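## Task

Pick up the small cardboard box sitting on the desk behind the carton stack and set it down on the top of the low shelf, leaving the stacked cartons undisturbed. The robot must not topple or finish leaning, and the box must stay on the shelf by itself, not held there by the robot.

## Robot and tools

ROBOT. A wheeled base that drives forward/back and turns in place (no sideways motion), a lifting column carrying a tilting head and two six-joint arms (left, right), each with a parallel gripper. Shoulder height S = 0.90 m + column_m. Folded, the robot is 0.73 m long, 0.62 m wide, S + 0.43 m tall, with its front 0.40 m ahead of the column.

FRAMES. Base frame: origin on the floor under the column, midway between the drive wheels; x forward, y left, z up. left_hand and right_hand are reported in this frame, in metres, as the point where the fingers meet (tips 8 mm farther); the hand's z axis runs along the fingers (quat_wxyz), its y axis along the opening. The odometry frame is the base frame where the scene began.

execute_actions. Argument actions: a list holding one action or none (empty = just report state and images). An action may contain:
- base: exactly one relative move, from where the base last reported itself. {"translate_m": d}, metres, -3 to 3, forward positive. {"rotate_rad": d}, radians, -3.2 to 3.2, counter-clockwise (left) positive. A move needing over 8.667 s is refused.
- joints: a dict of absolute targets by name. column_m 0 to 0.8 (m); head_tilt_rad -0.61 to 1.308 (positive tilts down); for each side, left_/right_joint1_rad -2.879..2.879, joint2 0..3.141, joint3 0..3.019, joint4 -1.692..1.57, joint5 -1.57..1.57 (positive swings the hand to the robot's right), joint6 -2.094..2.094 (roll), gripper_m 0..0.093 (fingertip gap, metres). Joints left out may keep pushing toward earlier targets.
- speeds: caps for this action only, translate_m 0.05-0.8 m/s, rotate_rad 0.1-1 rad/s (default = maximum). It does not slow arms.
Argument cameras: list of cam_head_left, cam_head_right, cam_left_wrist, cam_right_wrist, nav_camera, or all; omitted/null = all, [] = none. Unknown keys or out-of-range values reject the whole call with no motion.

wait: seconds 0 to 10; returns state and images with nothing new commanded. zoom_image: camera plus region [x0, y0, x1, y1] in pixels of its latest image, top-left origin, at most 504x504. finished_scene: scene number (1 or 2); irreversible, the result tells success and gives the next task. Once a result reports a stop, later calls in that same reply are skipped.

RESULTS. base_status and joint_status per motion: done (within tolerance; for the base, wheels turned the full amount even if slipping), off_target (rested short, may still push), contact_stop (column or base hit something; old target dropped), time_out, not_followed (a safety check withheld that arm's targets; a 'joint command not followed' line with a 'cause:' explains, and the gripper still moves). on_its_own covers what was not commanded; 'held at' gives the held target, not the position. motor_effort lists left_wheel and right_wheel in percent (bracket = peak), positive pushes forward. wheel_motors_off = 1 when the wheels are cut after overload. base_odometry counts wheel turns only; if turned_by_wheels and turned_by_imu disagree by over ~4% and at least 0.05 rad, the base collided or slipped. base_tilt in degrees (forward, right); a forward drop of 0.5 degrees during a move means the robot is leaning back.

ARM GEOMETRY. With joint1 at -1.57 (left) or 1.57 (right) and joints 5, 6 at 0, the arm lies in a forward plane 0.23 m beside the column. With a = j2 - 0.35, b = 1.05 + j2 - j3, c = b - j4 (c = 1.57 means fingers down): hand ahead = 0.12 + 0.39 sin a + 0.38 cos b + 0.25 cos c; height = S + 0.39 cos a - 0.38 sin b - 0.25 sin c. Example: j2, j3, j4 = 0.93, 0.78, 0.14 gives 0.60 m ahead, 0.25 m below S. Real hands sit up to 5 cm lower and closer (12 cm under heavy loads); trust the reported hand position. Reach is about 1 m from the shoulder. Near the floor, extend the fingers down 0.45-0.5 m ahead at column_m 0.3, then lower the column; below 0.4 m the housing blocks hands closer than 0.45 m. Light loads (<=0.3 kg) can be held up to 0.6 m ahead; keep fingers steeply down for heavier ones.

GRIPPING. Fingers are 7 cm long; command an opening smaller than the object (off_target is then normal). An opening staying 0.002 m or more above target means something is held. Small changes (under ~0.03 rad, 0.08 for joints 2-3) may not move a joint; approach contacts in 0.05 rad steps from your last target.

COLUMN AND BLOCKS. Lowering the column stops (contact_stop) when an arm's load changes, e.g. a hand or its load touching down; it may sink up to 0.15-0.2 m further and then refuses to go down until raised 0.2 m. A blocked arm keeps pushing and can overheat; resend its reported joint positions as targets to relax it (a held load then sinks slightly). For a withheld command, move each involved joint at least 0.05 rad back. A stalled base: drive 0.05 m away before turning. Desks higher than 0.30 m and more than 0.26 m under S can slide over the housing into the column. Pushing for ~3 s cuts wheel power for 2 s.

CAMERAS. Head cameras look ahead, tilted down by about head_tilt_rad, mounted 0.91-1.03 m + column_m high. Wrist cameras (fisheye, 616x616) sit 0.10 m behind the fingertips and look along the fingers; with fingers down and arm forward they view down and somewhat back toward the robot. nav_camera is at the base front, 0.23 m up, looking level.

AVOID. Arms striking or pressing each other (can end the run), dropping or throwing objects, knocking the carton stack, sustained hard pushes, motors overheating (MOTOR HOT warns at 85 C; at 100 C the arm goes limp), and the robot tipping or ending tilted. Release the item so it rests on the shelf unaided before finishing.

Each tool is called after ">>>" as a command line: name --argument value for each argument, lists and objects as JSON in quotes; but a table of rows of numbers goes row by row, as --pt "numbers of a row", without its own name.

## Session

>>> execute_actions --actions '[]'

Scene clock: 0.00 s.
base_odometry: x=+0.000 y=+0.000 heading=+0.000 (m, m, rad; odometry frame)
turned_by_wheels: +0.000 (rad since the last result)
turned_by_imu: +0.000 (rad since the last result)
base_tilt: forward=+0.2 right=+0.4 (deg)
base_status: not commanded
joint_positions: column_m=+0.551 head_tilt_rad=+0.893 left_joint1_rad=-1.578 left_joint2_rad=+0.891 left_joint3_rad=+0.422 left_joint4_rad=-0.957 left_joint5_rad=+0.034 left_joint6_rad=+0.048 left_gripper_m=+0.094 right_joint1_rad=+1.560 right_joint2_rad=+0.875 right_joint3_rad=+0.414 right_joint4_rad=-0.995 right_joint5_rad=+0.013 right_joint6_rad=-0.039 right_gripper_m=+0.095
joint_status: not commanded
wheel_motors_off: 0
motor_effort: left_wheel=+3 right_wheel=+3 (%)
left_hand: x=+0.1512 y=+0.2171 z=+1.2492 quat_wxyz=(+0.436, -0.017, -0.900, +0.028) (m; base frame)
right_hand: x=+0.1446 y=-0.2300 z=+1.2583 quat_wxyz=(+0.450, +0.016, -0.893, +0.000) (m; base frame)
pictures: cam_head_left, cam_head_right, cam_left_wrist, cam_right_wrist, nav_camera
Images, in order (width x height): cam_head_left 896x504, cam_head_right 896x504, cam_left_wrist 616x616, cam_right_wrist 616x616, nav_camera 896x504.

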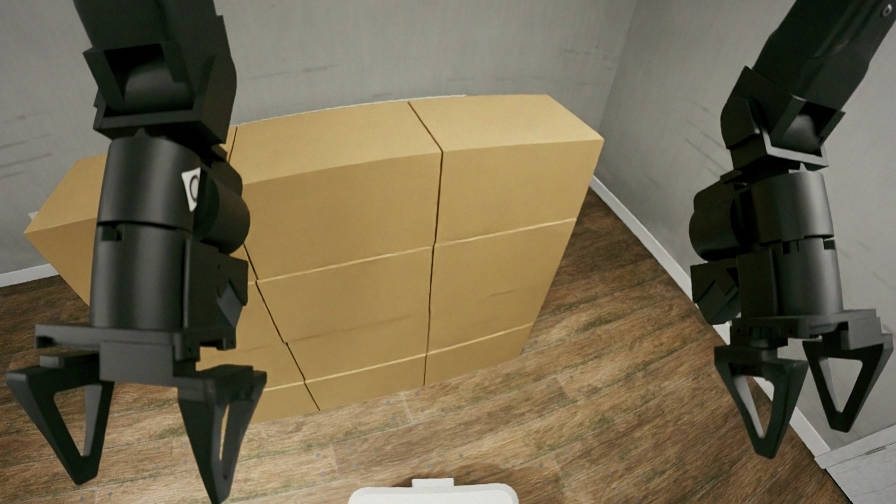

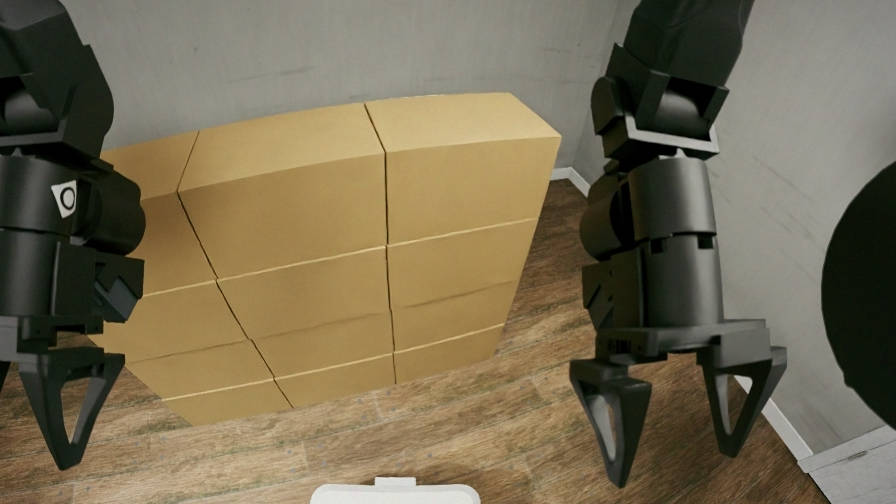

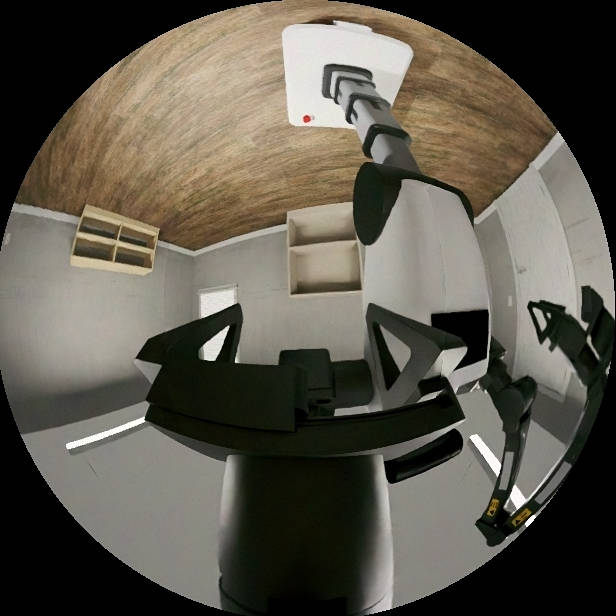

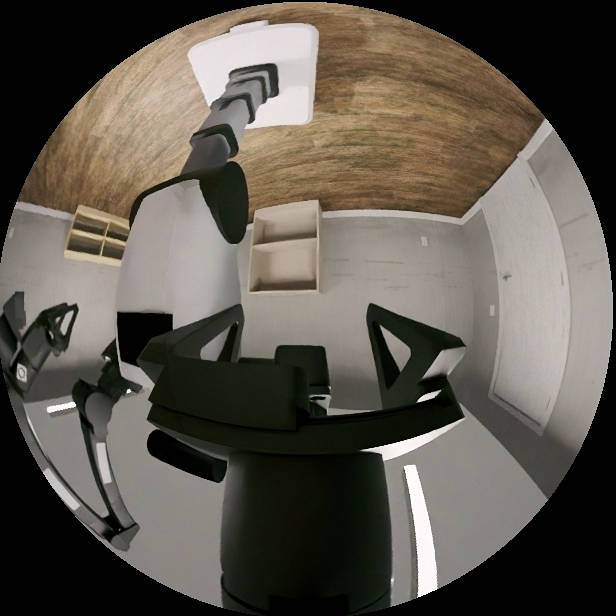

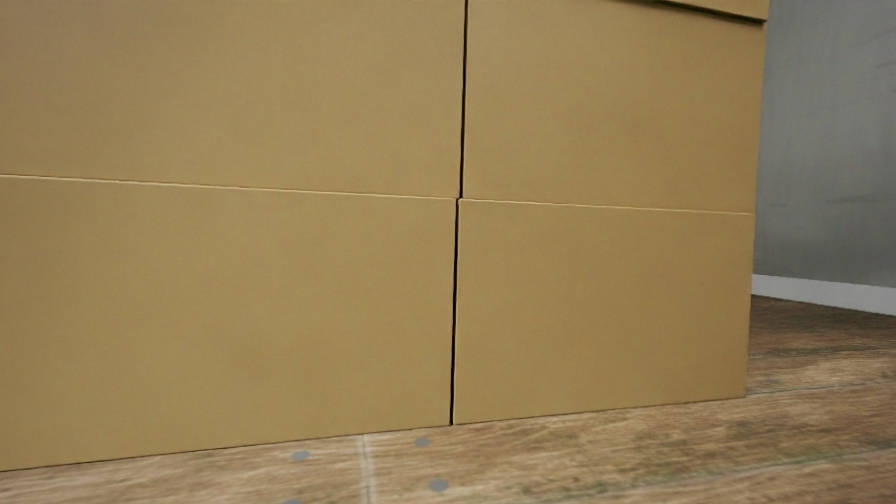

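>>> execute_actions --actions '[{"joints":{"column_m":0.8},"base":{"rotate_rad":0.25}}]' --cameras '["cam_head_left","nav_camera"]'

>>> execute_actions --actions '[{"base":{"translate_m":0.25}}]' --cameras '["cam_head_left","cam_head_right","nav_camera"]'

Scene clock: 4.23 s.
base_odometry: x=+0.000 y=+0.000 heading=+0.248 (m, m, rad; odometry frame)
turned_by_wheels: +0.248 (rad since the last result)
turned_by_imu: +0.247 (rad since the last result)
base_tilt: forward=+0.2 right=+0.3 (deg)
base_status: done
joint_positions: column_m=+0.797 head_tilt_rad=+0.893 left_joint1_rad=-1.578 left_joint2_rad=+0.891 left_joint3_rad=+0.422 left_joint4_rad=-0.957 left_joint5_rad=+0.034 left_joint6_rad=+0.048 left_gripper_m=+0.094 right_joint1_rad=+1.560 right_joint2_rad=+0.875 right_joint3_rad=+0.415 right_joint4_rad=-0.995 right_joint5_rad=+0.013 right_joint6_rad=-0.039 right_gripper_m=+0.095
joint_status: all done
joint sent to its limit — the command would take column_m past its upper limit, so that joint was sent only as far as its limit.
wheel_motors_off: 0
motor_effort: left_wheel=-3(33) right_wheel=+2(28) (%)
left_hand: x=+0.1512 y=+0.2171 z=+1.4951 quat_wxyz=(+0.436, -0.017, -0.900, +0.028) (m; base frame)
right_hand: x=+0.1448 y=-0.2300 z=+1.5041 quat_wxyz=(+0.449, +0.016, -0.893, +0.000) (m; base frame)
pictures: cam_head_left, nav_camera
Images, in order (width x height): cam_head_left 896x504, nav_camera 896x504.

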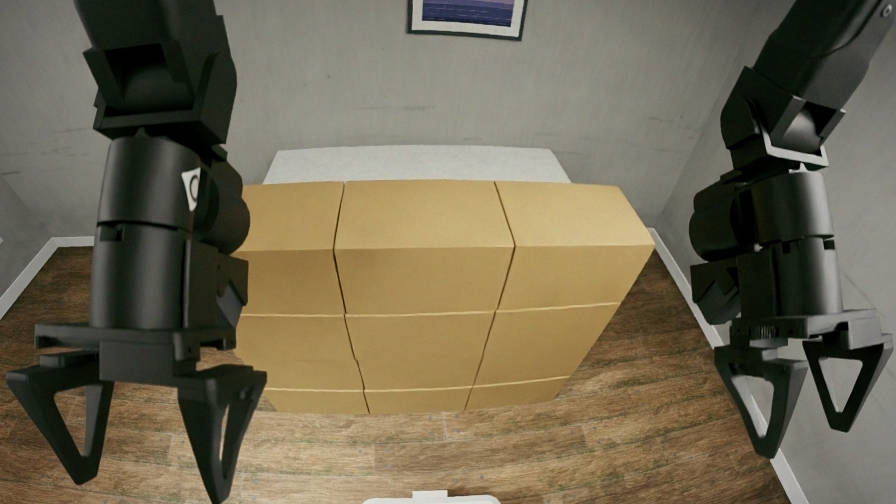

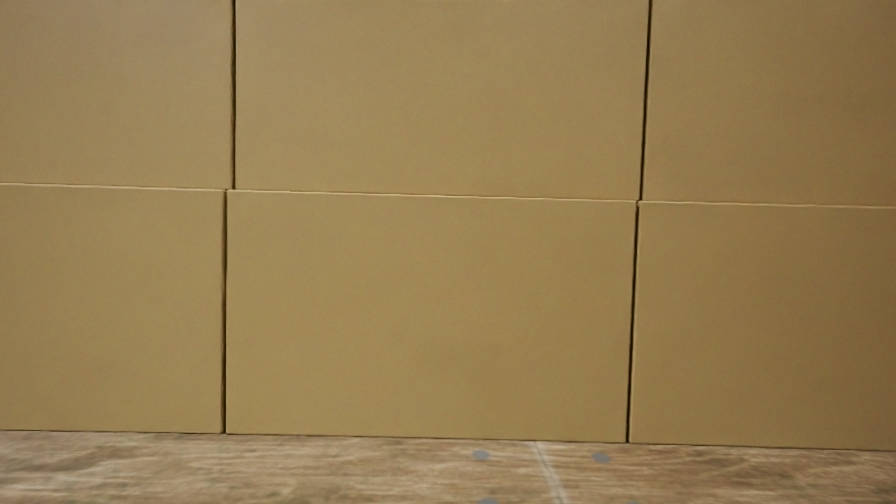

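Scene clock: 6.30 s.
base_odometry: x=+0.243 y=+0.061 heading=+0.248 (m, m, rad; odometry frame)
turned_by_wheels: +0.000 (rad since the last result)
turned_by_imu: +0.000 (rad since the last result)
base_tilt: forward=+0.2 right=+0.4 (deg)
base_status: done
joint_positions: column_m=+0.797 head_tilt_rad=+0.893 left_joint1_rad=-1.578 left_joint2_rad=+0.891 left_joint3_rad=+0.423 left_joint4_rad=-0.957 left_joint5_rad=+0.034 left_joint6_rad=+0.048 left_gripper_m=+0.094 right_joint1_rad=+1.560 right_joint2_rad=+0.875 right_joint3_rad=+0.416 right_joint4_rad=-0.995 right_joint5_rad=+0.013 right_joint6_rad=-0.039 right_gripper_m=+0.095
joint_status: not commanded
wheel_motors_off: 0
motor_effort: left_wheel=+0(54) right_wheel=+0(35) (%)
left_hand: x=+0.1520 y=+0.2171 z=+1.4948 quat_wxyz=(+0.435, -0.017, -0.900, +0.028) (m; base frame)
right_hand: x=+0.1454 y=-0.2300 z=+1.5039 quat_wxyz=(+0.449, +0.016, -0.893, +0.000) (m; base frame)
pictures: cam_head_left, cam_head_right, nav_camera
Images, in order (width x height): cam_head_left 896x504, cam_head_right 896x504, nav_camera 896x504.

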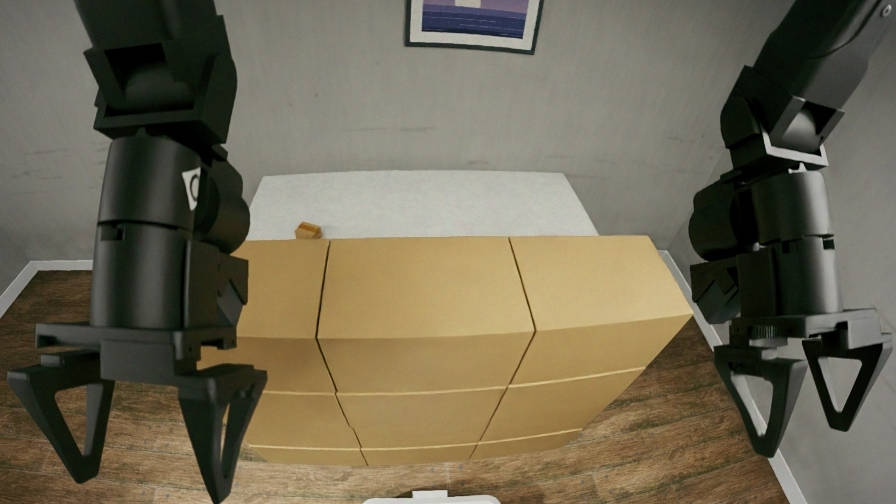

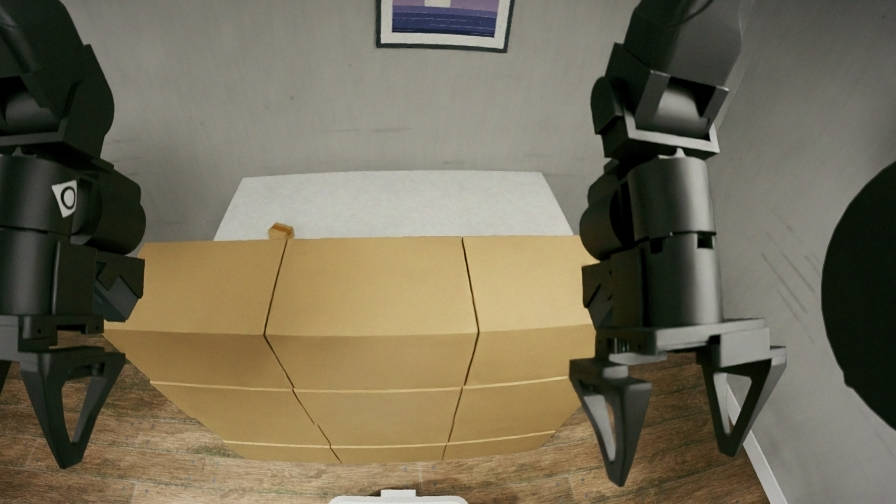

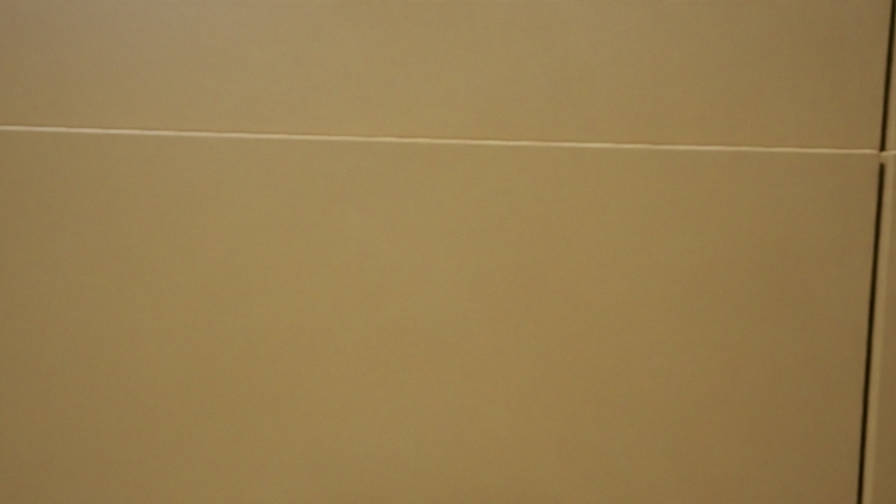

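>>> execute_actions --actions '[{"base":{"translate_m":-0.1}}]' --cameras '[]'

>>> execute_actions --actions '[{"base":{"rotate_rad":1.57},"joints":{"column_m":0.6}}]' --cameras '["cam_head_left"]'

>>> execute_actions --actions '[{"base":{"translate_m":1.35}}]' --cameras '["cam_head_left"]'

>>> execute_actions --actions '[{"base":{"rotate_rad":-1.57}}]' --cameras '["cam_head_left","nav_camera"]'

Scene clock: 8.33 s.
base_odometry: x=+0.146 y=+0.037 heading=+0.248 (m, m, rad; odometry frame)
turned_by_wheels: +0.000 (rad since the last result)
turned_by_imu: +0.000 (rad since the last result)
base_tilt: forward=+0.2 right=+0.3 (deg)
base_status: done
joint_positions: column_m=+0.797 head_tilt_rad=+0.893 left_joint1_rad=-1.578 left_joint2_rad=+0.891 left_joint3_rad=+0.418 left_joint4_rad=-0.957 left_joint5_rad=+0.034 left_joint6_rad=+0.048 left_gripper_m=+0.094 right_joint1_rad=+1.560 right_joint2_rad=+0.875 right_joint3_rad=+0.412 right_joint4_rad=-0.995 right_joint5_rad=+0.013 right_joint6_rad=-0.039 right_gripper_m=+0.095
joint_status: not commanded
wheel_motors_off: 0
motor_effort: left_wheel=-1(27) right_wheel=+0(28) (%)
left_hand: x=+0.1493 y=+0.2171 z=+1.4957 quat_wxyz=(+0.437, -0.017, -0.899, +0.028) (m; base frame)
right_hand: x=+0.1433 y=-0.2300 z=+1.5047 quat_wxyz=(+0.451, +0.016, -0.893, +0.000) (m; base frame)
pictures: none
No camera images: the call's "cameras" was empty. Leave "cameras" out to get every camera's image.

Scene clock: 11.50 s.
base_odometry: x=+0.146 y=+0.037 heading=+1.817 (m, m, rad; odometry frame)
turned_by_wheels: +1.569 (rad since the last result)
turned_by_imu: +1.560 (rad since the last result)
base_tilt: forward=+0.3 right=+0.4 (deg)
base_status: done
joint_positions: column_m=+0.600 head_tilt_rad=+0.893 left_joint1_rad=-1.578 left_joint2_rad=+0.891 left_joint3_rad=+0.418 left_joint4_rad=-0.957 left_joint5_rad=+0.034 left_joint6_rad=+0.048 left_gripper_m=+0.094 right_joint1_rad=+1.560 right_joint2_rad=+0.875 right_joint3_rad=+0.414 right_joint4_rad=-0.995 right_joint5_rad=+0.013 right_joint6_rad=-0.039 right_gripper_m=+0.095
joint_status: all done
wheel_motors_off: 0
motor_effort: left_wheel=-5(51) right_wheel=+5(43) (%)
left_hand: x=+0.1493 y=+0.2171 z=+1.2984 quat_wxyz=(+0.437, -0.017, -0.899, +0.028) (m; base frame)
right_hand: x=+0.1445 y=-0.2300 z=+1.3070 quat_wxyz=(+0.450, +0.016, -0.893, +0.000) (m; base frame)
pictures: cam_head_left
Images, in order (width x height): cam_head_left 896x504.

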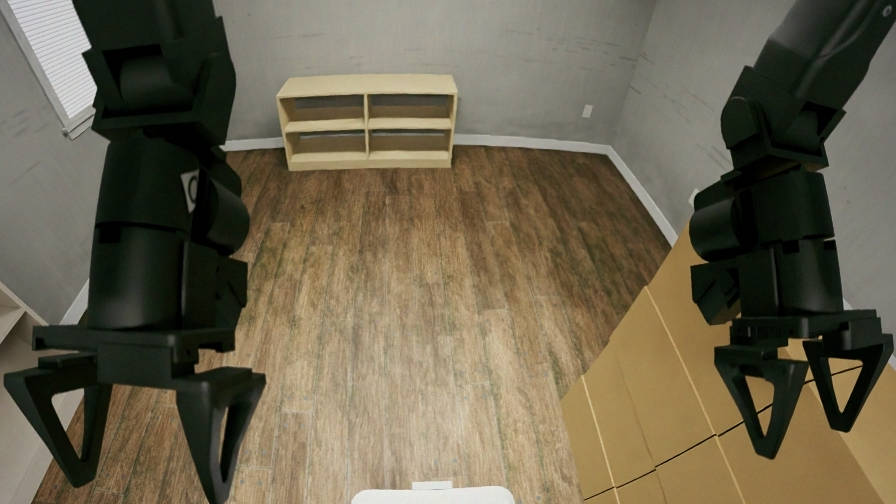

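Scene clock: 15.47 s.
base_odometry: x=-0.184 y=+1.346 heading=+1.818 (m, m, rad; odometry frame)
turned_by_wheels: +0.001 (rad since the last result)
turned_by_imu: -0.002 (rad since the last result)
base_tilt: forward=+0.2 right=+0.4 (deg)
base_status: done
joint_positions: column_m=+0.600 head_tilt_rad=+0.893 left_joint1_rad=-1.578 left_joint2_rad=+0.891 left_joint3_rad=+0.419 left_joint4_rad=-0.957 left_joint5_rad=+0.034 left_joint6_rad=+0.048 left_gripper_m=+0.094 right_joint1_rad=+1.560 right_joint2_rad=+0.875 right_joint3_rad=+0.414 right_joint4_rad=-0.995 right_joint5_rad=+0.013 right_joint6_rad=-0.039 right_gripper_m=+0.095
joint_status: not commanded
wheel_motors_off: 0
motor_effort: left_wheel=+2(50) right_wheel=-1(50) (%)
left_hand: x=+0.1495 y=+0.2171 z=+1.2984 quat_wxyz=(+0.437, -0.017, -0.899, +0.028) (m; base frame)
right_hand: x=+0.1447 y=-0.2300 z=+1.3069 quat_wxyz=(+0.449, +0.016, -0.893, +0.000) (m; base frame)
pictures: cam_head_left
Images, in order (width x height): cam_head_left 896x504.

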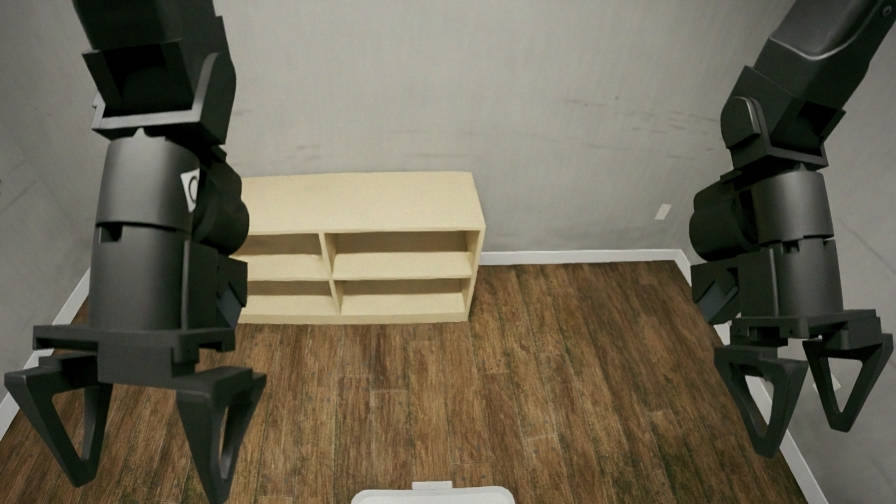

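Scene clock: 18.63 s.
base_odometry: x=-0.184 y=+1.346 heading=+0.249 (m, m, rad; odometry frame)
turned_by_wheels: -1.569 (rad since the last result)
turned_by_imu: -1.560 (rad since the last result)
base_tilt: forward=+0.2 right=+0.4 (deg)
base_status: done
joint_positions: column_m=+0.600 head_tilt_rad=+0.893 left_joint1_rad=-1.578 left_joint2_rad=+0.891 left_joint3_rad=+0.419 left_joint4_rad=-0.957 left_joint5_rad=+0.034 left_joint6_rad=+0.048 left_gripper_m=+0.094 right_joint1_rad=+1.560 right_joint2_rad=+0.875 right_joint3_rad=+0.414 right_joint4_rad=-0.995 right_joint5_rad=+0.013 right_joint6_rad=-0.039 right_gripper_m=+0.095
joint_status: not commanded
wheel_motors_off: 0
motor_effort: left_wheel=+5(36) right_wheel=-5(49) (%)
left_hand: x=+0.1495 y=+0.2171 z=+1.2984 quat_wxyz=(+0.437, -0.017, -0.899, +0.028) (m; base frame)
right_hand: x=+0.1447 y=-0.2300 z=+1.3069 quat_wxyz=(+0.449, +0.016, -0.893, +0.000) (m; base frame)
pictures: cam_head_left, nav_camera
Images, in order (width x height): cam_head_left 896x504, nav_camera 896x504.

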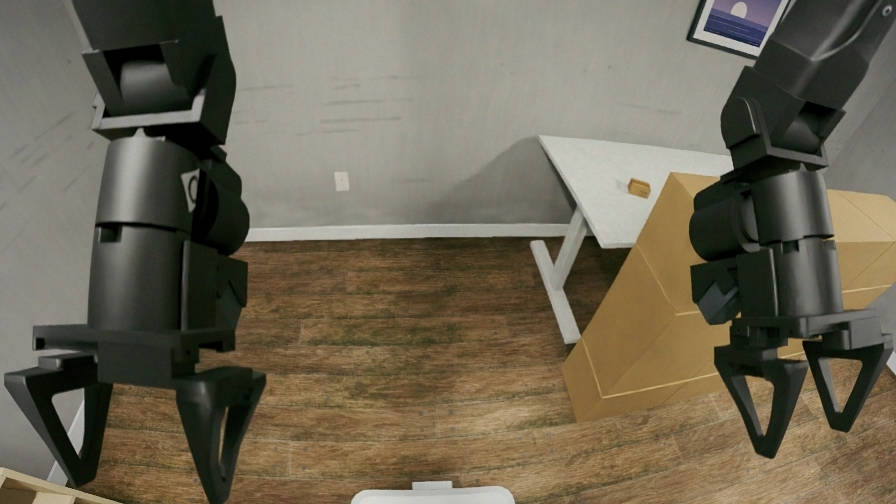

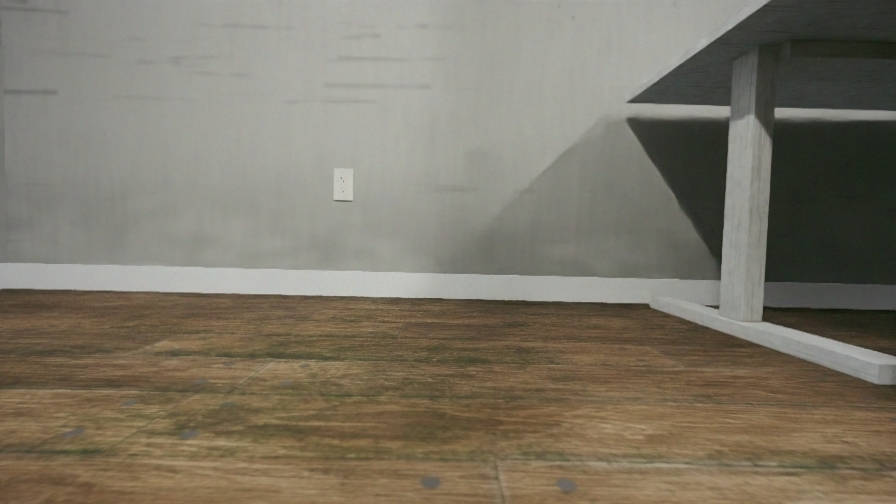

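>>> execute_actions --actions '[{"base":{"translate_m":1.0}}]' --cameras '["cam_head_left"]'

>>> execute_actions --actions '[{"base":{"rotate_rad":-1.57}}]' --cameras '["cam_head_left","cam_head_right"]'

Scene clock: 22.57 s.
base_odometry: x=+0.785 y=+1.592 heading=+0.249 (m, m, rad; odometry frame)
turned_by_wheels: +0.000 (rad since the last result)
turned_by_imu: -0.003 (rad since the last result)
base_tilt: forward=+0.3 right=+0.3 (deg)
base_status: done
joint_positions: column_m=+0.600 head_tilt_rad=+0.893 left_joint1_rad=-1.578 left_joint2_rad=+0.891 left_joint3_rad=+0.422 left_joint4_rad=-0.957 left_joint5_rad=+0.034 left_joint6_rad=+0.048 left_gripper_m=+0.094 right_joint1_rad=+1.560 right_joint2_rad=+0.875 right_joint3_rad=+0.415 right_joint4_rad=-0.995 right_joint5_rad=+0.013 right_joint6_rad=-0.039 right_gripper_m=+0.095
joint_status: not commanded
wheel_motors_off: 0
motor_effort: left_wheel=+0(54) right_wheel=+0(48) (%)
left_hand: x=+0.1510 y=+0.2171 z=+1.2979 quat_wxyz=(+0.436, -0.017, -0.899, +0.028) (m; base frame)
right_hand: x=+0.1453 y=-0.2300 z=+1.3067 quat_wxyz=(+0.449, +0.016, -0.893, +0.000) (m; base frame)
pictures: cam_head_left
Images, in order (width x height): cam_head_left 896x504.

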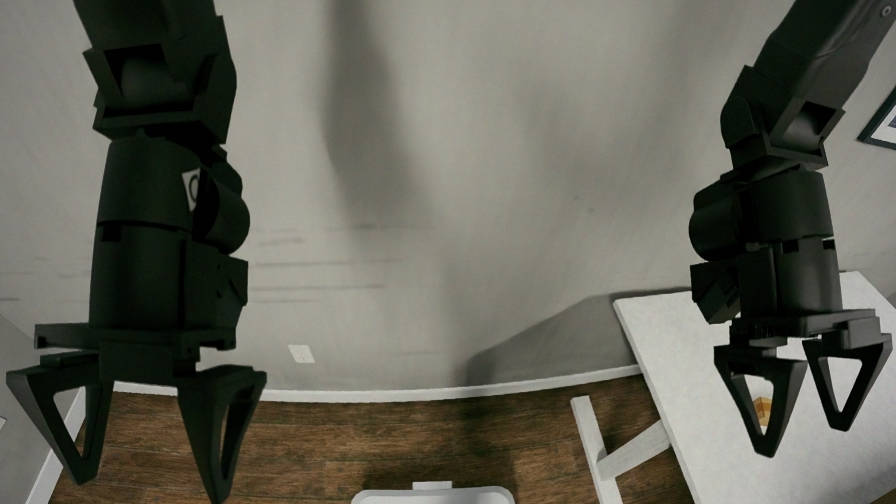

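Scene clock: 25.73 s.
base_odometry: x=+0.785 y=+1.592 heading=-1.320 (m, m, rad; odometry frame)
turned_by_wheels: -1.569 (rad since the last result)
turned_by_imu: -1.559 (rad since the last result)
base_tilt: forward=+0.2 right=+0.3 (deg)
base_status: done
joint_positions: column_m=+0.600 head_tilt_rad=+0.893 left_joint1_rad=-1.578 left_joint2_rad=+0.891 left_joint3_rad=+0.422 left_joint4_rad=-0.957 left_joint5_rad=+0.034 left_joint6_rad=+0.048 left_gripper_m=+0.094 right_joint1_rad=+1.560 right_joint2_rad=+0.875 right_joint3_rad=+0.415 right_joint4_rad=-0.995 right_joint5_rad=+0.013 right_joint6_rad=-0.039 right_gripper_m=+0.095
joint_status: not commanded
wheel_motors_off: 0
motor_effort: left_wheel=+5(49) right_wheel=-5(49) (%)
left_hand: x=+0.1510 y=+0.2171 z=+1.2979 quat_wxyz=(+0.436, -0.017, -0.899, +0.028) (m; base frame)
right_hand: x=+0.1453 y=-0.2300 z=+1.3067 quat_wxyz=(+0.449, +0.016, -0.893, +0.000) (m; base frame)
pictures: cam_head_left, cam_head_right
Images, in order (width x height): cam_head_left 896x504, cam_head_right 896x504.

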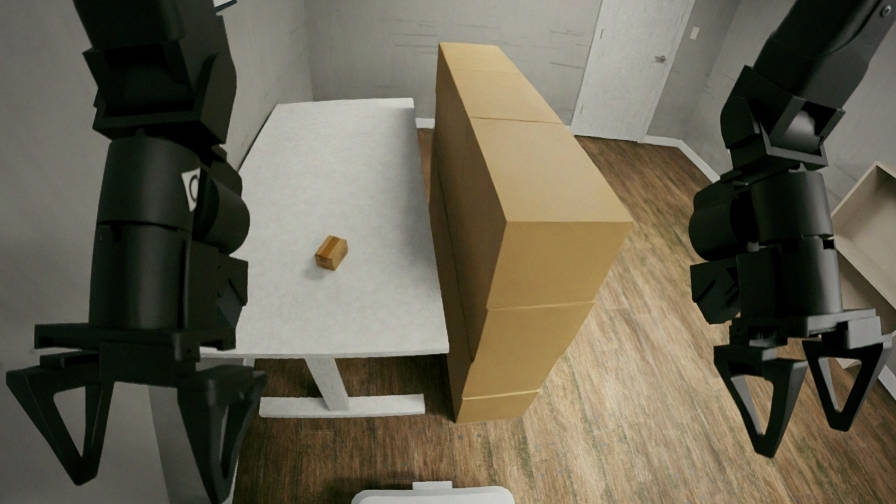

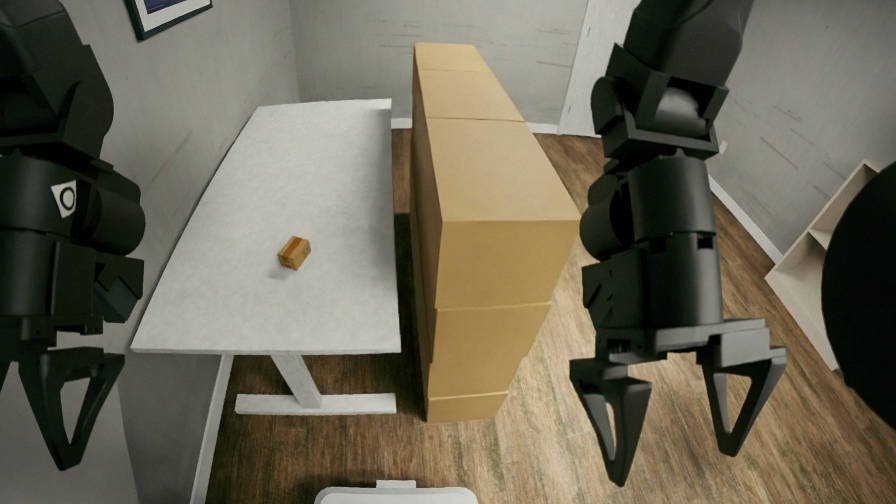

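>>> execute_actions --actions '[{"base":{"rotate_rad":0.07},"joints":{"left_joint1_rad":-1.57,"left_joint2_rad":1.75,"left_joint3_rad":1.85,"left_joint4_rad":-0.62,"left_joint5_rad":0,"left_joint6_rad":0}}]' --cameras '[]'

>>> execute_actions --actions '[{"base":{"translate_m":0.15},"joints":{"column_m":0.52}}]' --cameras '["cam_head_left","cam_head_right","cam_left_wrist"]'

Scene clock: 27.97 s.
base_odometry: x=+0.785 y=+1.592 heading=-1.252 (m, m, rad; odometry frame)
turned_by_wheels: +0.069 (rad since the last result)
turned_by_imu: +0.069 (rad since the last result)
base_tilt: forward=+0.2 right=+0.3 (deg)
base_status: done
joint_positions: column_m=+0.600 head_tilt_rad=+0.893 left_joint1_rad=-1.578 left_joint2_rad=+1.748 left_joint3_rad=+1.835 left_joint4_rad=-0.622 left_joint5_rad=+0.002 left_joint6_rad=+0.008 left_gripper_m=+0.094 right_joint1_rad=+1.560 right_joint2_rad=+0.875 right_joint3_rad=+0.415 right_joint4_rad=-0.995 right_joint5_rad=+0.013 right_joint6_rad=-0.039 right_gripper_m=+0.095
joint_status: all done
wheel_motors_off: 0
motor_effort: left_wheel=-7(19) right_wheel=+6(15) (%)
left_hand: x=+0.7196 y=+0.2190 z=+1.0083 quat_wxyz=(+0.005, -0.006, -1.000, +0.004) (m; base frame)
right_hand: x=+0.1453 y=-0.2300 z=+1.3067 quat_wxyz=(+0.449, +0.016, -0.893, +0.000) (m; base frame)
pictures: none
No camera images: the call's "cameras" was empty. Leave "cameras" out to get every camera's image.

Scene clock: 29.67 s.
base_odometry: x=+0.832 y=+1.450 heading=-1.254 (m, m, rad; odometry frame)
turned_by_wheels: -0.003 (rad since the last result)
turned_by_imu: -0.003 (rad since the last result)
base_tilt: forward=+0.2 right=+0.4 (deg)
base_status: done
joint_positions: column_m=+0.520 head_tilt_rad=+0.893 left_joint1_rad=-1.577 left_joint2_rad=+1.748 left_joint3_rad=+1.835 left_joint4_rad=-0.622 left_joint5_rad=+0.002 left_joint6_rad=+0.008 left_gripper_m=+0.094 right_joint1_rad=+1.560 right_joint2_rad=+0.874 right_joint3_rad=+0.416 right_joint4_rad=-0.995 right_joint5_rad=+0.013 right_joint6_rad=-0.039 right_gripper_m=+0.095
joint_status: all done
wheel_motors_off: 0
motor_effort: left_wheel=-1(51) right_wheel=+1(59) (%)
left_hand: x=+0.7196 y=+0.2193 z=+0.9283 quat_wxyz=(+0.005, -0.006, -1.000, +0.004) (m; base frame)
right_hand: x=+0.1458 y=-0.2300 z=+1.2266 quat_wxyz=(+0.448, +0.016, -0.894, +0.000) (m; base frame)
pictures: cam_head_left, cam_head_right, cam_left_wrist
Images, in order (width x height): cam_head_left 896x504, cam_head_right 896x504, cam_left_wrist 616x616.

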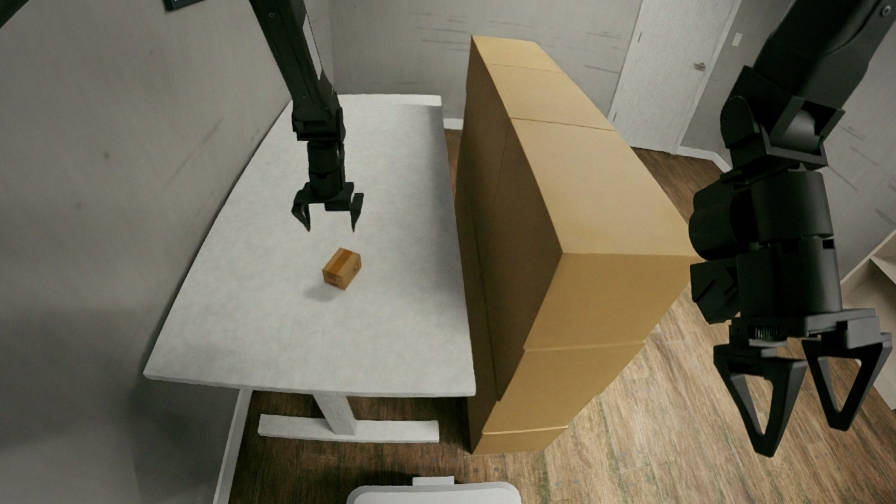

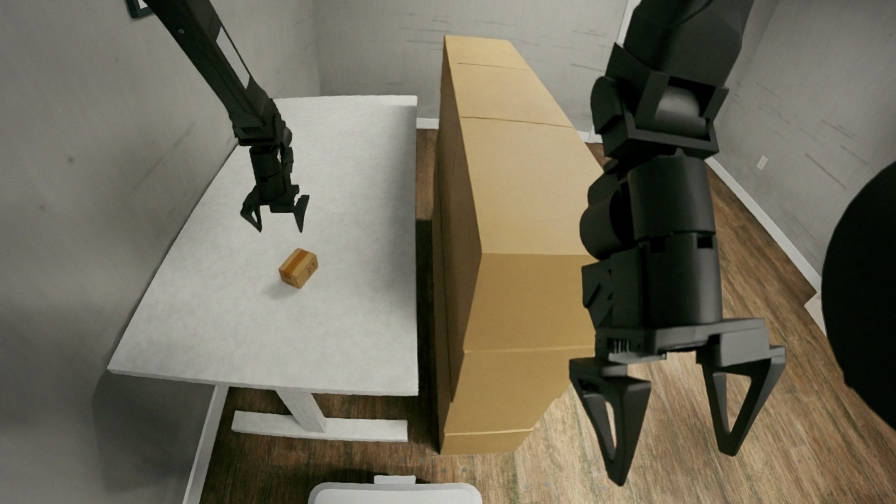

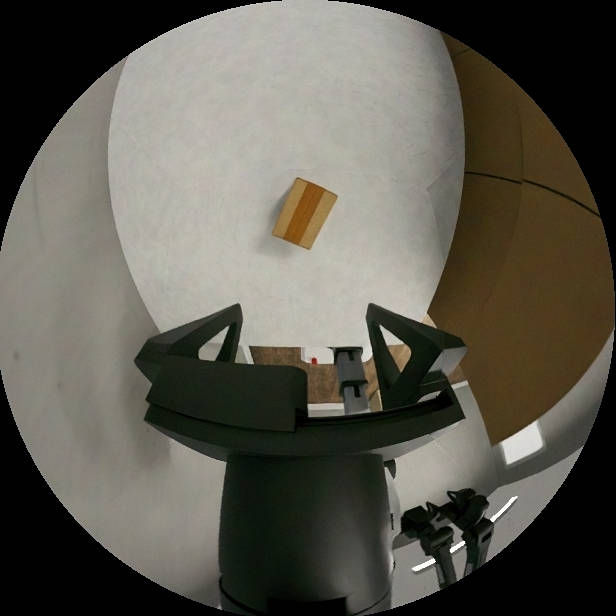

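>>> execute_actions --actions '[{"base":{"translate_m":0.055},"joints":{"column_m":0.43,"left_joint6_rad":0.45}}]' --cameras '["cam_head_left","cam_left_wrist"]'

Scene clock: 31.67 s.
base_odometry: x=+0.849 y=+1.397 heading=-1.256 (m, m, rad; odometry frame)
turned_by_wheels: -0.002 (rad since the last result)
turned_by_imu: -0.002 (rad since the last result)
base_tilt: forward=+0.2 right=+0.4 (deg)
base_status: done
joint_positions: column_m=+0.430 head_tilt_rad=+0.893 left_joint1_rad=-1.577 left_joint2_rad=+1.748 left_joint3_rad=+1.836 left_joint4_rad=-0.621 left_joint5_rad=+0.002 left_joint6_rad=+0.441 left_gripper_m=+0.094 right_joint1_rad=+1.560 right_joint2_rad=+0.874 right_joint3_rad=+0.415 right_joint4_rad=-0.995 right_joint5_rad=+0.013 right_joint6_rad=-0.039 right_gripper_m=+0.095
joint_status: all done
wheel_motors_off: 0
motor_effort: left_wheel=-2(53) right_wheel=+1(47) (%)
left_hand: x=+0.7200 y=+0.2196 z=+0.8384 quat_wxyz=(+0.004, -0.220, -0.975, +0.004) (m; base frame)
right_hand: x=+0.1452 y=-0.2300 z=+1.1368 quat_wxyz=(+0.449, +0.016, -0.894, +0.000) (m; base frame)
pictures: cam_head_left, cam_left_wrist
Images, in order (width x height): cam_head_left 896x504, cam_left_wrist 616x616.

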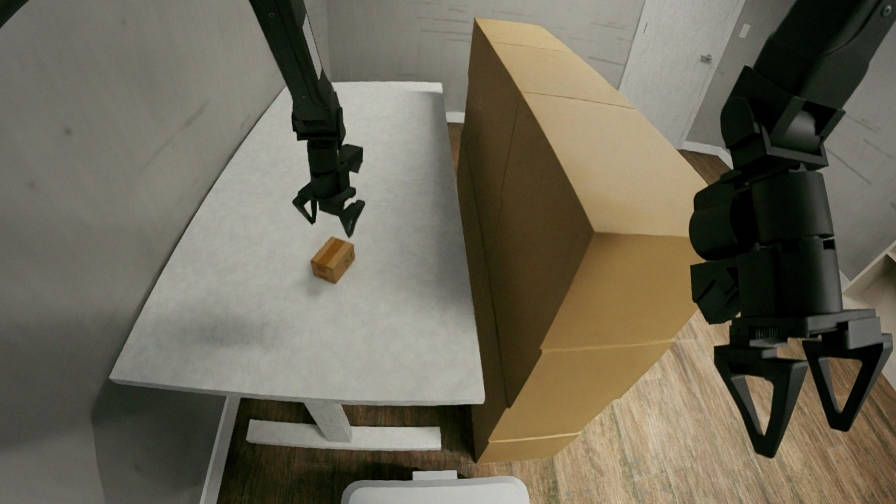

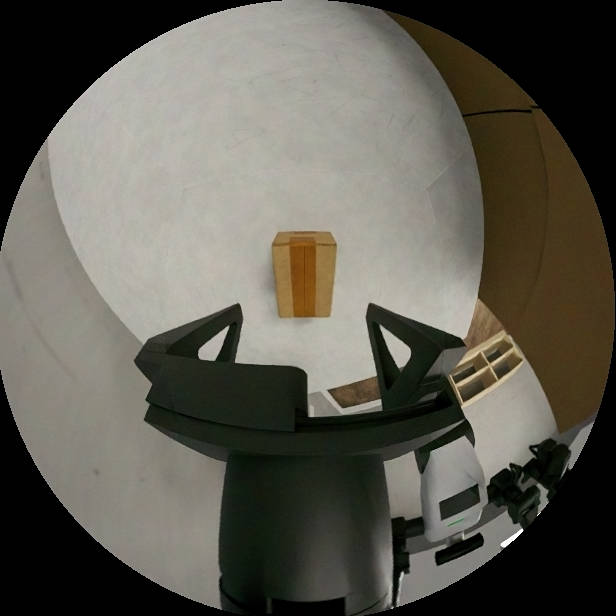

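>>> execute_actions --actions '[{"joints":{"column_m":0.35}}]' --cameras '["cam_head_left","cam_left_wrist"]'

Scene clock: 33.57 s.
base_odometry: x=+0.849 y=+1.397 heading=-1.256 (m, m, rad; odometry frame)
turned_by_wheels: +0.000 (rad since the last result)
turned_by_imu: +0.000 (rad since the last result)
base_tilt: forward=+0.2 right=+0.4 (deg)
base_status: not commanded
joint_positions: column_m=+0.350 head_tilt_rad=+0.893 left_joint1_rad=-1.577 left_joint2_rad=+1.748 left_joint3_rad=+1.836 left_joint4_rad=-0.621 left_joint5_rad=+0.002 left_joint6_rad=+0.441 left_gripper_m=+0.094 right_joint1_rad=+1.560 right_joint2_rad=+0.874 right_joint3_rad=+0.415 right_joint4_rad=-0.995 right_joint5_rad=+0.013 right_joint6_rad=-0.039 right_gripper_m=+0.095
joint_status: all done
wheel_motors_off: 0
motor_effort: left_wheel=-2(2) right_wheel=+2(2) (%)
left_hand: x=+0.7200 y=+0.2196 z=+0.7584 quat_wxyz=(+0.004, -0.220, -0.975, +0.004) (m; base frame)
right_hand: x=+0.1452 y=-0.2300 z=+1.0568 quat_wxyz=(+0.449, +0.016, -0.894, +0.000) (m; base frame)
pictures: cam_head_left, cam_left_wrist
Images, in order (width x height): cam_head_left 896x504, cam_left_wrist 616x616.

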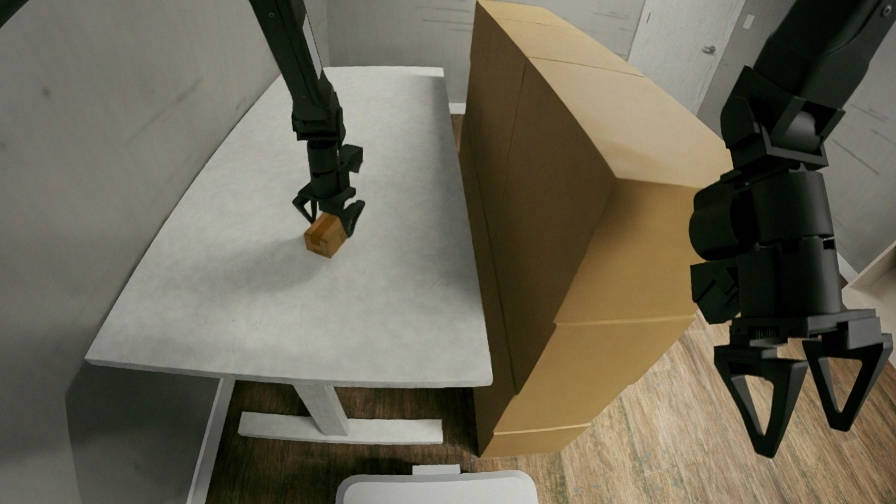

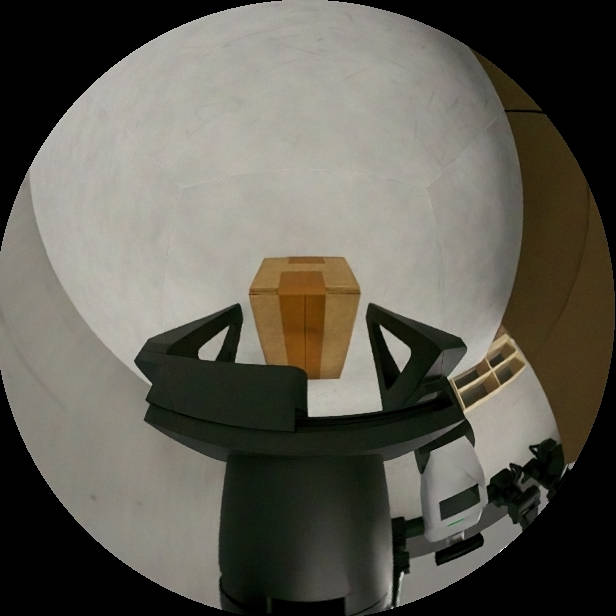

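>>> execute_actions --actions '[{"joints":{"column_m":0.337}}]' --cameras '[]'

>>> execute_actions --actions '[{"joints":{"left_gripper_m":0.03}}]' --cameras '[]'

>>> execute_actions --actions '[{"joints":{"column_m":0.42}}]' --cameras '["cam_left_wrist"]'

>>> execute_actions --actions '[{"base":{"translate_m":-0.5}}]' --cameras '["cam_head_left"]'

Scene clock: 34.73 s.
base_odometry: x=+0.849 y=+1.397 heading=-1.256 (m, m, rad; odometry frame)
turned_by_wheels: +0.000 (rad since the last result)
turned_by_imu: +0.000 (rad since the last result)
base_tilt: forward=+0.2 right=+0.3 (deg)
base_status: not commanded
joint_positions: column_m=+0.337 head_tilt_rad=+0.893 left_joint1_rad=-1.577 left_joint2_rad=+1.748 left_joint3_rad=+1.836 left_joint4_rad=-0.621 left_joint5_rad=+0.002 left_joint6_rad=+0.441 left_gripper_m=+0.094 right_joint1_rad=+1.560 right_joint2_rad=+0.874 right_joint3_rad=+0.415 right_joint4_rad=-0.995 right_joint5_rad=+0.013 right_joint6_rad=-0.039 right_gripper_m=+0.095
joint_status: all done
wheel_motors_off: 0
motor_effort: left_wheel=-2(3) right_wheel=+2(2) (%)
left_hand: x=+0.7200 y=+0.2196 z=+0.7454 quat_wxyz=(+0.004, -0.220, -0.975, +0.004) (m; base frame)
right_hand: x=+0.1452 y=-0.2300 z=+1.0438 quat_wxyz=(+0.449, +0.016, -0.894, +0.000) (m; base frame)
pictures: none
No camera images: the call's "cameras" was empty. Leave "cameras" out to get every camera's image.

Scene clock: 35.37 s.
base_odometry: x=+0.849 y=+1.397 heading=-1.256 (m, m, rad; odometry frame)
turned_by_wheels: +0.000 (rad since the last result)
turned_by_imu: +0.000 (rad since the last result)
base_tilt: forward=+0.2 right=+0.4 (deg)
base_status: not commanded
joint_positions: column_m=+0.337 head_tilt_rad=+0.893 left_joint1_rad=-1.577 left_joint2_rad=+1.748 left_joint3_rad=+1.836 left_joint4_rad=-0.621 left_joint5_rad=+0.001 left_joint6_rad=+0.442 left_gripper_m=+0.059 right_joint1_rad=+1.560 right_joint2_rad=+0.874 right_joint3_rad=+0.415 right_joint4_rad=-0.995 right_joint5_rad=+0.013 right_joint6_rad=-0.039 right_gripper_m=+0.095
joint_status: left_gripper_m off_target (ended at +0.059, target +0.030)
wheel_motors_off: 0
motor_effort: left_wheel=-2(2) right_wheel=+2(2) (%)
left_hand: x=+0.7200 y=+0.2197 z=+0.7454 quat_wxyz=(+0.004, -0.221, -0.975, +0.004) (m; base frame)
right_hand: x=+0.1452 y=-0.2300 z=+1.0438 quat_wxyz=(+0.449, +0.016, -0.894, +0.000) (m; base frame)
pictures: none
No camera images: the call's "cameras" was empty. Leave "cameras" out to get every camera's image.

Scene clock: 37.03 s.
base_odometry: x=+0.849 y=+1.397 heading=-1.256 (m, m, rad; odometry frame)
turned_by_wheels: +0.000 (rad since the last result)
turned_by_imu: +0.000 (rad since the last result)
base_tilt: forward=+0.2 right=+0.3 (deg)
base_status: not commanded
joint_positions: column_m=+0.420 head_tilt_rad=+0.893 left_joint1_rad=-1.577 left_joint2_rad=+1.748 left_joint3_rad=+1.836 left_joint4_rad=-0.621 left_joint5_rad=+0.001 left_joint6_rad=+0.442 left_gripper_m=+0.059 right_joint1_rad=+1.560 right_joint2_rad=+0.874 right_joint3_rad=+0.415 right_joint4_rad=-0.995 right_joint5_rad=+0.013 right_joint6_rad=-0.039 right_gripper_m=+0.095
joint_status: all done
wheel_motors_off: 0
motor_effort: left_wheel=-2(3) right_wheel=+2(2) (%)
left_hand: x=+0.7200 y=+0.2197 z=+0.8282 quat_wxyz=(+0.004, -0.221, -0.975, +0.004) (m; base frame)
right_hand: x=+0.1452 y=-0.2300 z=+1.1267 quat_wxyz=(+0.449, +0.016, -0.894, +0.000) (m; base frame)
pictures: cam_left_wrist
Images, in order (width x height): cam_left_wrist 616x616.

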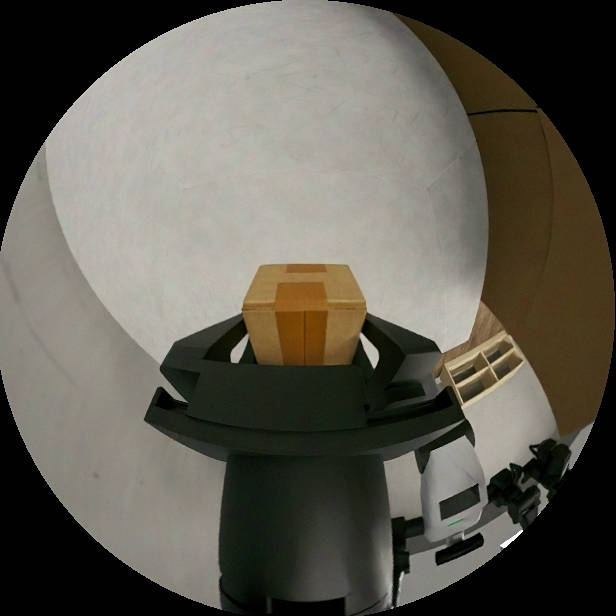

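Scene clock: 39.57 s.
base_odometry: x=+0.695 y=+1.873 heading=-1.259 (m, m, rad; odometry frame)
turned_by_wheels: -0.002 (rad since the last result)
turned_by_imu: -0.001 (rad since the last result)
base_tilt: forward=+0.2 right=+0.3 (deg)
base_status: done
joint_positions: column_m=+0.420 head_tilt_rad=+0.893 left_joint1_rad=-1.577 left_joint2_rad=+1.748 left_joint3_rad=+1.836 left_joint4_rad=-0.621 left_joint5_rad=+0.001 left_joint6_rad=+0.442 left_gripper_m=+0.059 right_joint1_rad=+1.560 right_joint2_rad=+0.873 right_joint3_rad=+0.411 right_joint4_rad=-0.995 right_joint5_rad=+0.013 right_joint6_rad=-0.039 right_gripper_m=+0.095
joint_status: not commanded
wheel_motors_off: 0
motor_effort: left_wheel=-1(60) right_wheel=+1(50) (%)
left_hand: x=+0.7197 y=+0.2200 z=+0.8280 quat_wxyz=(+0.004, -0.220, -0.975, +0.004) (m; base frame)
right_hand: x=+0.1432 y=-0.2300 z=+1.1274 quat_wxyz=(+0.450, +0.016, -0.893, +0.000) (m; base frame)
pictures: cam_head_left
Images, in order (width x height): cam_head_left 896x504.

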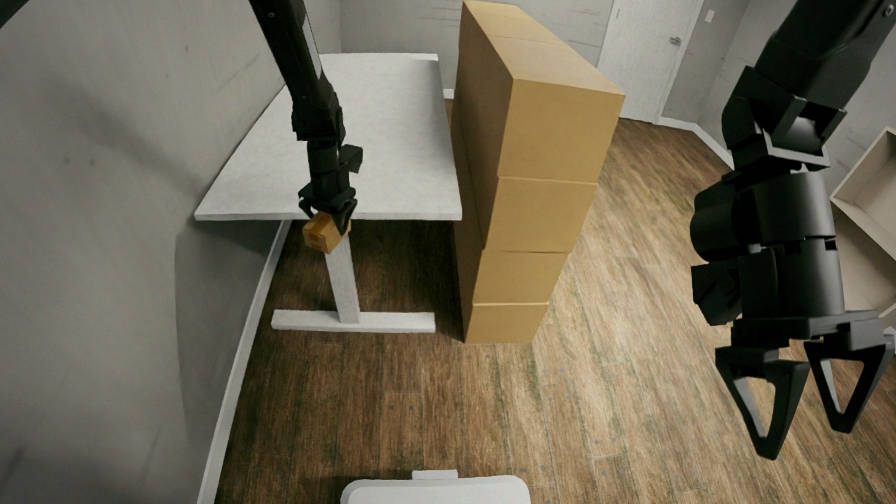

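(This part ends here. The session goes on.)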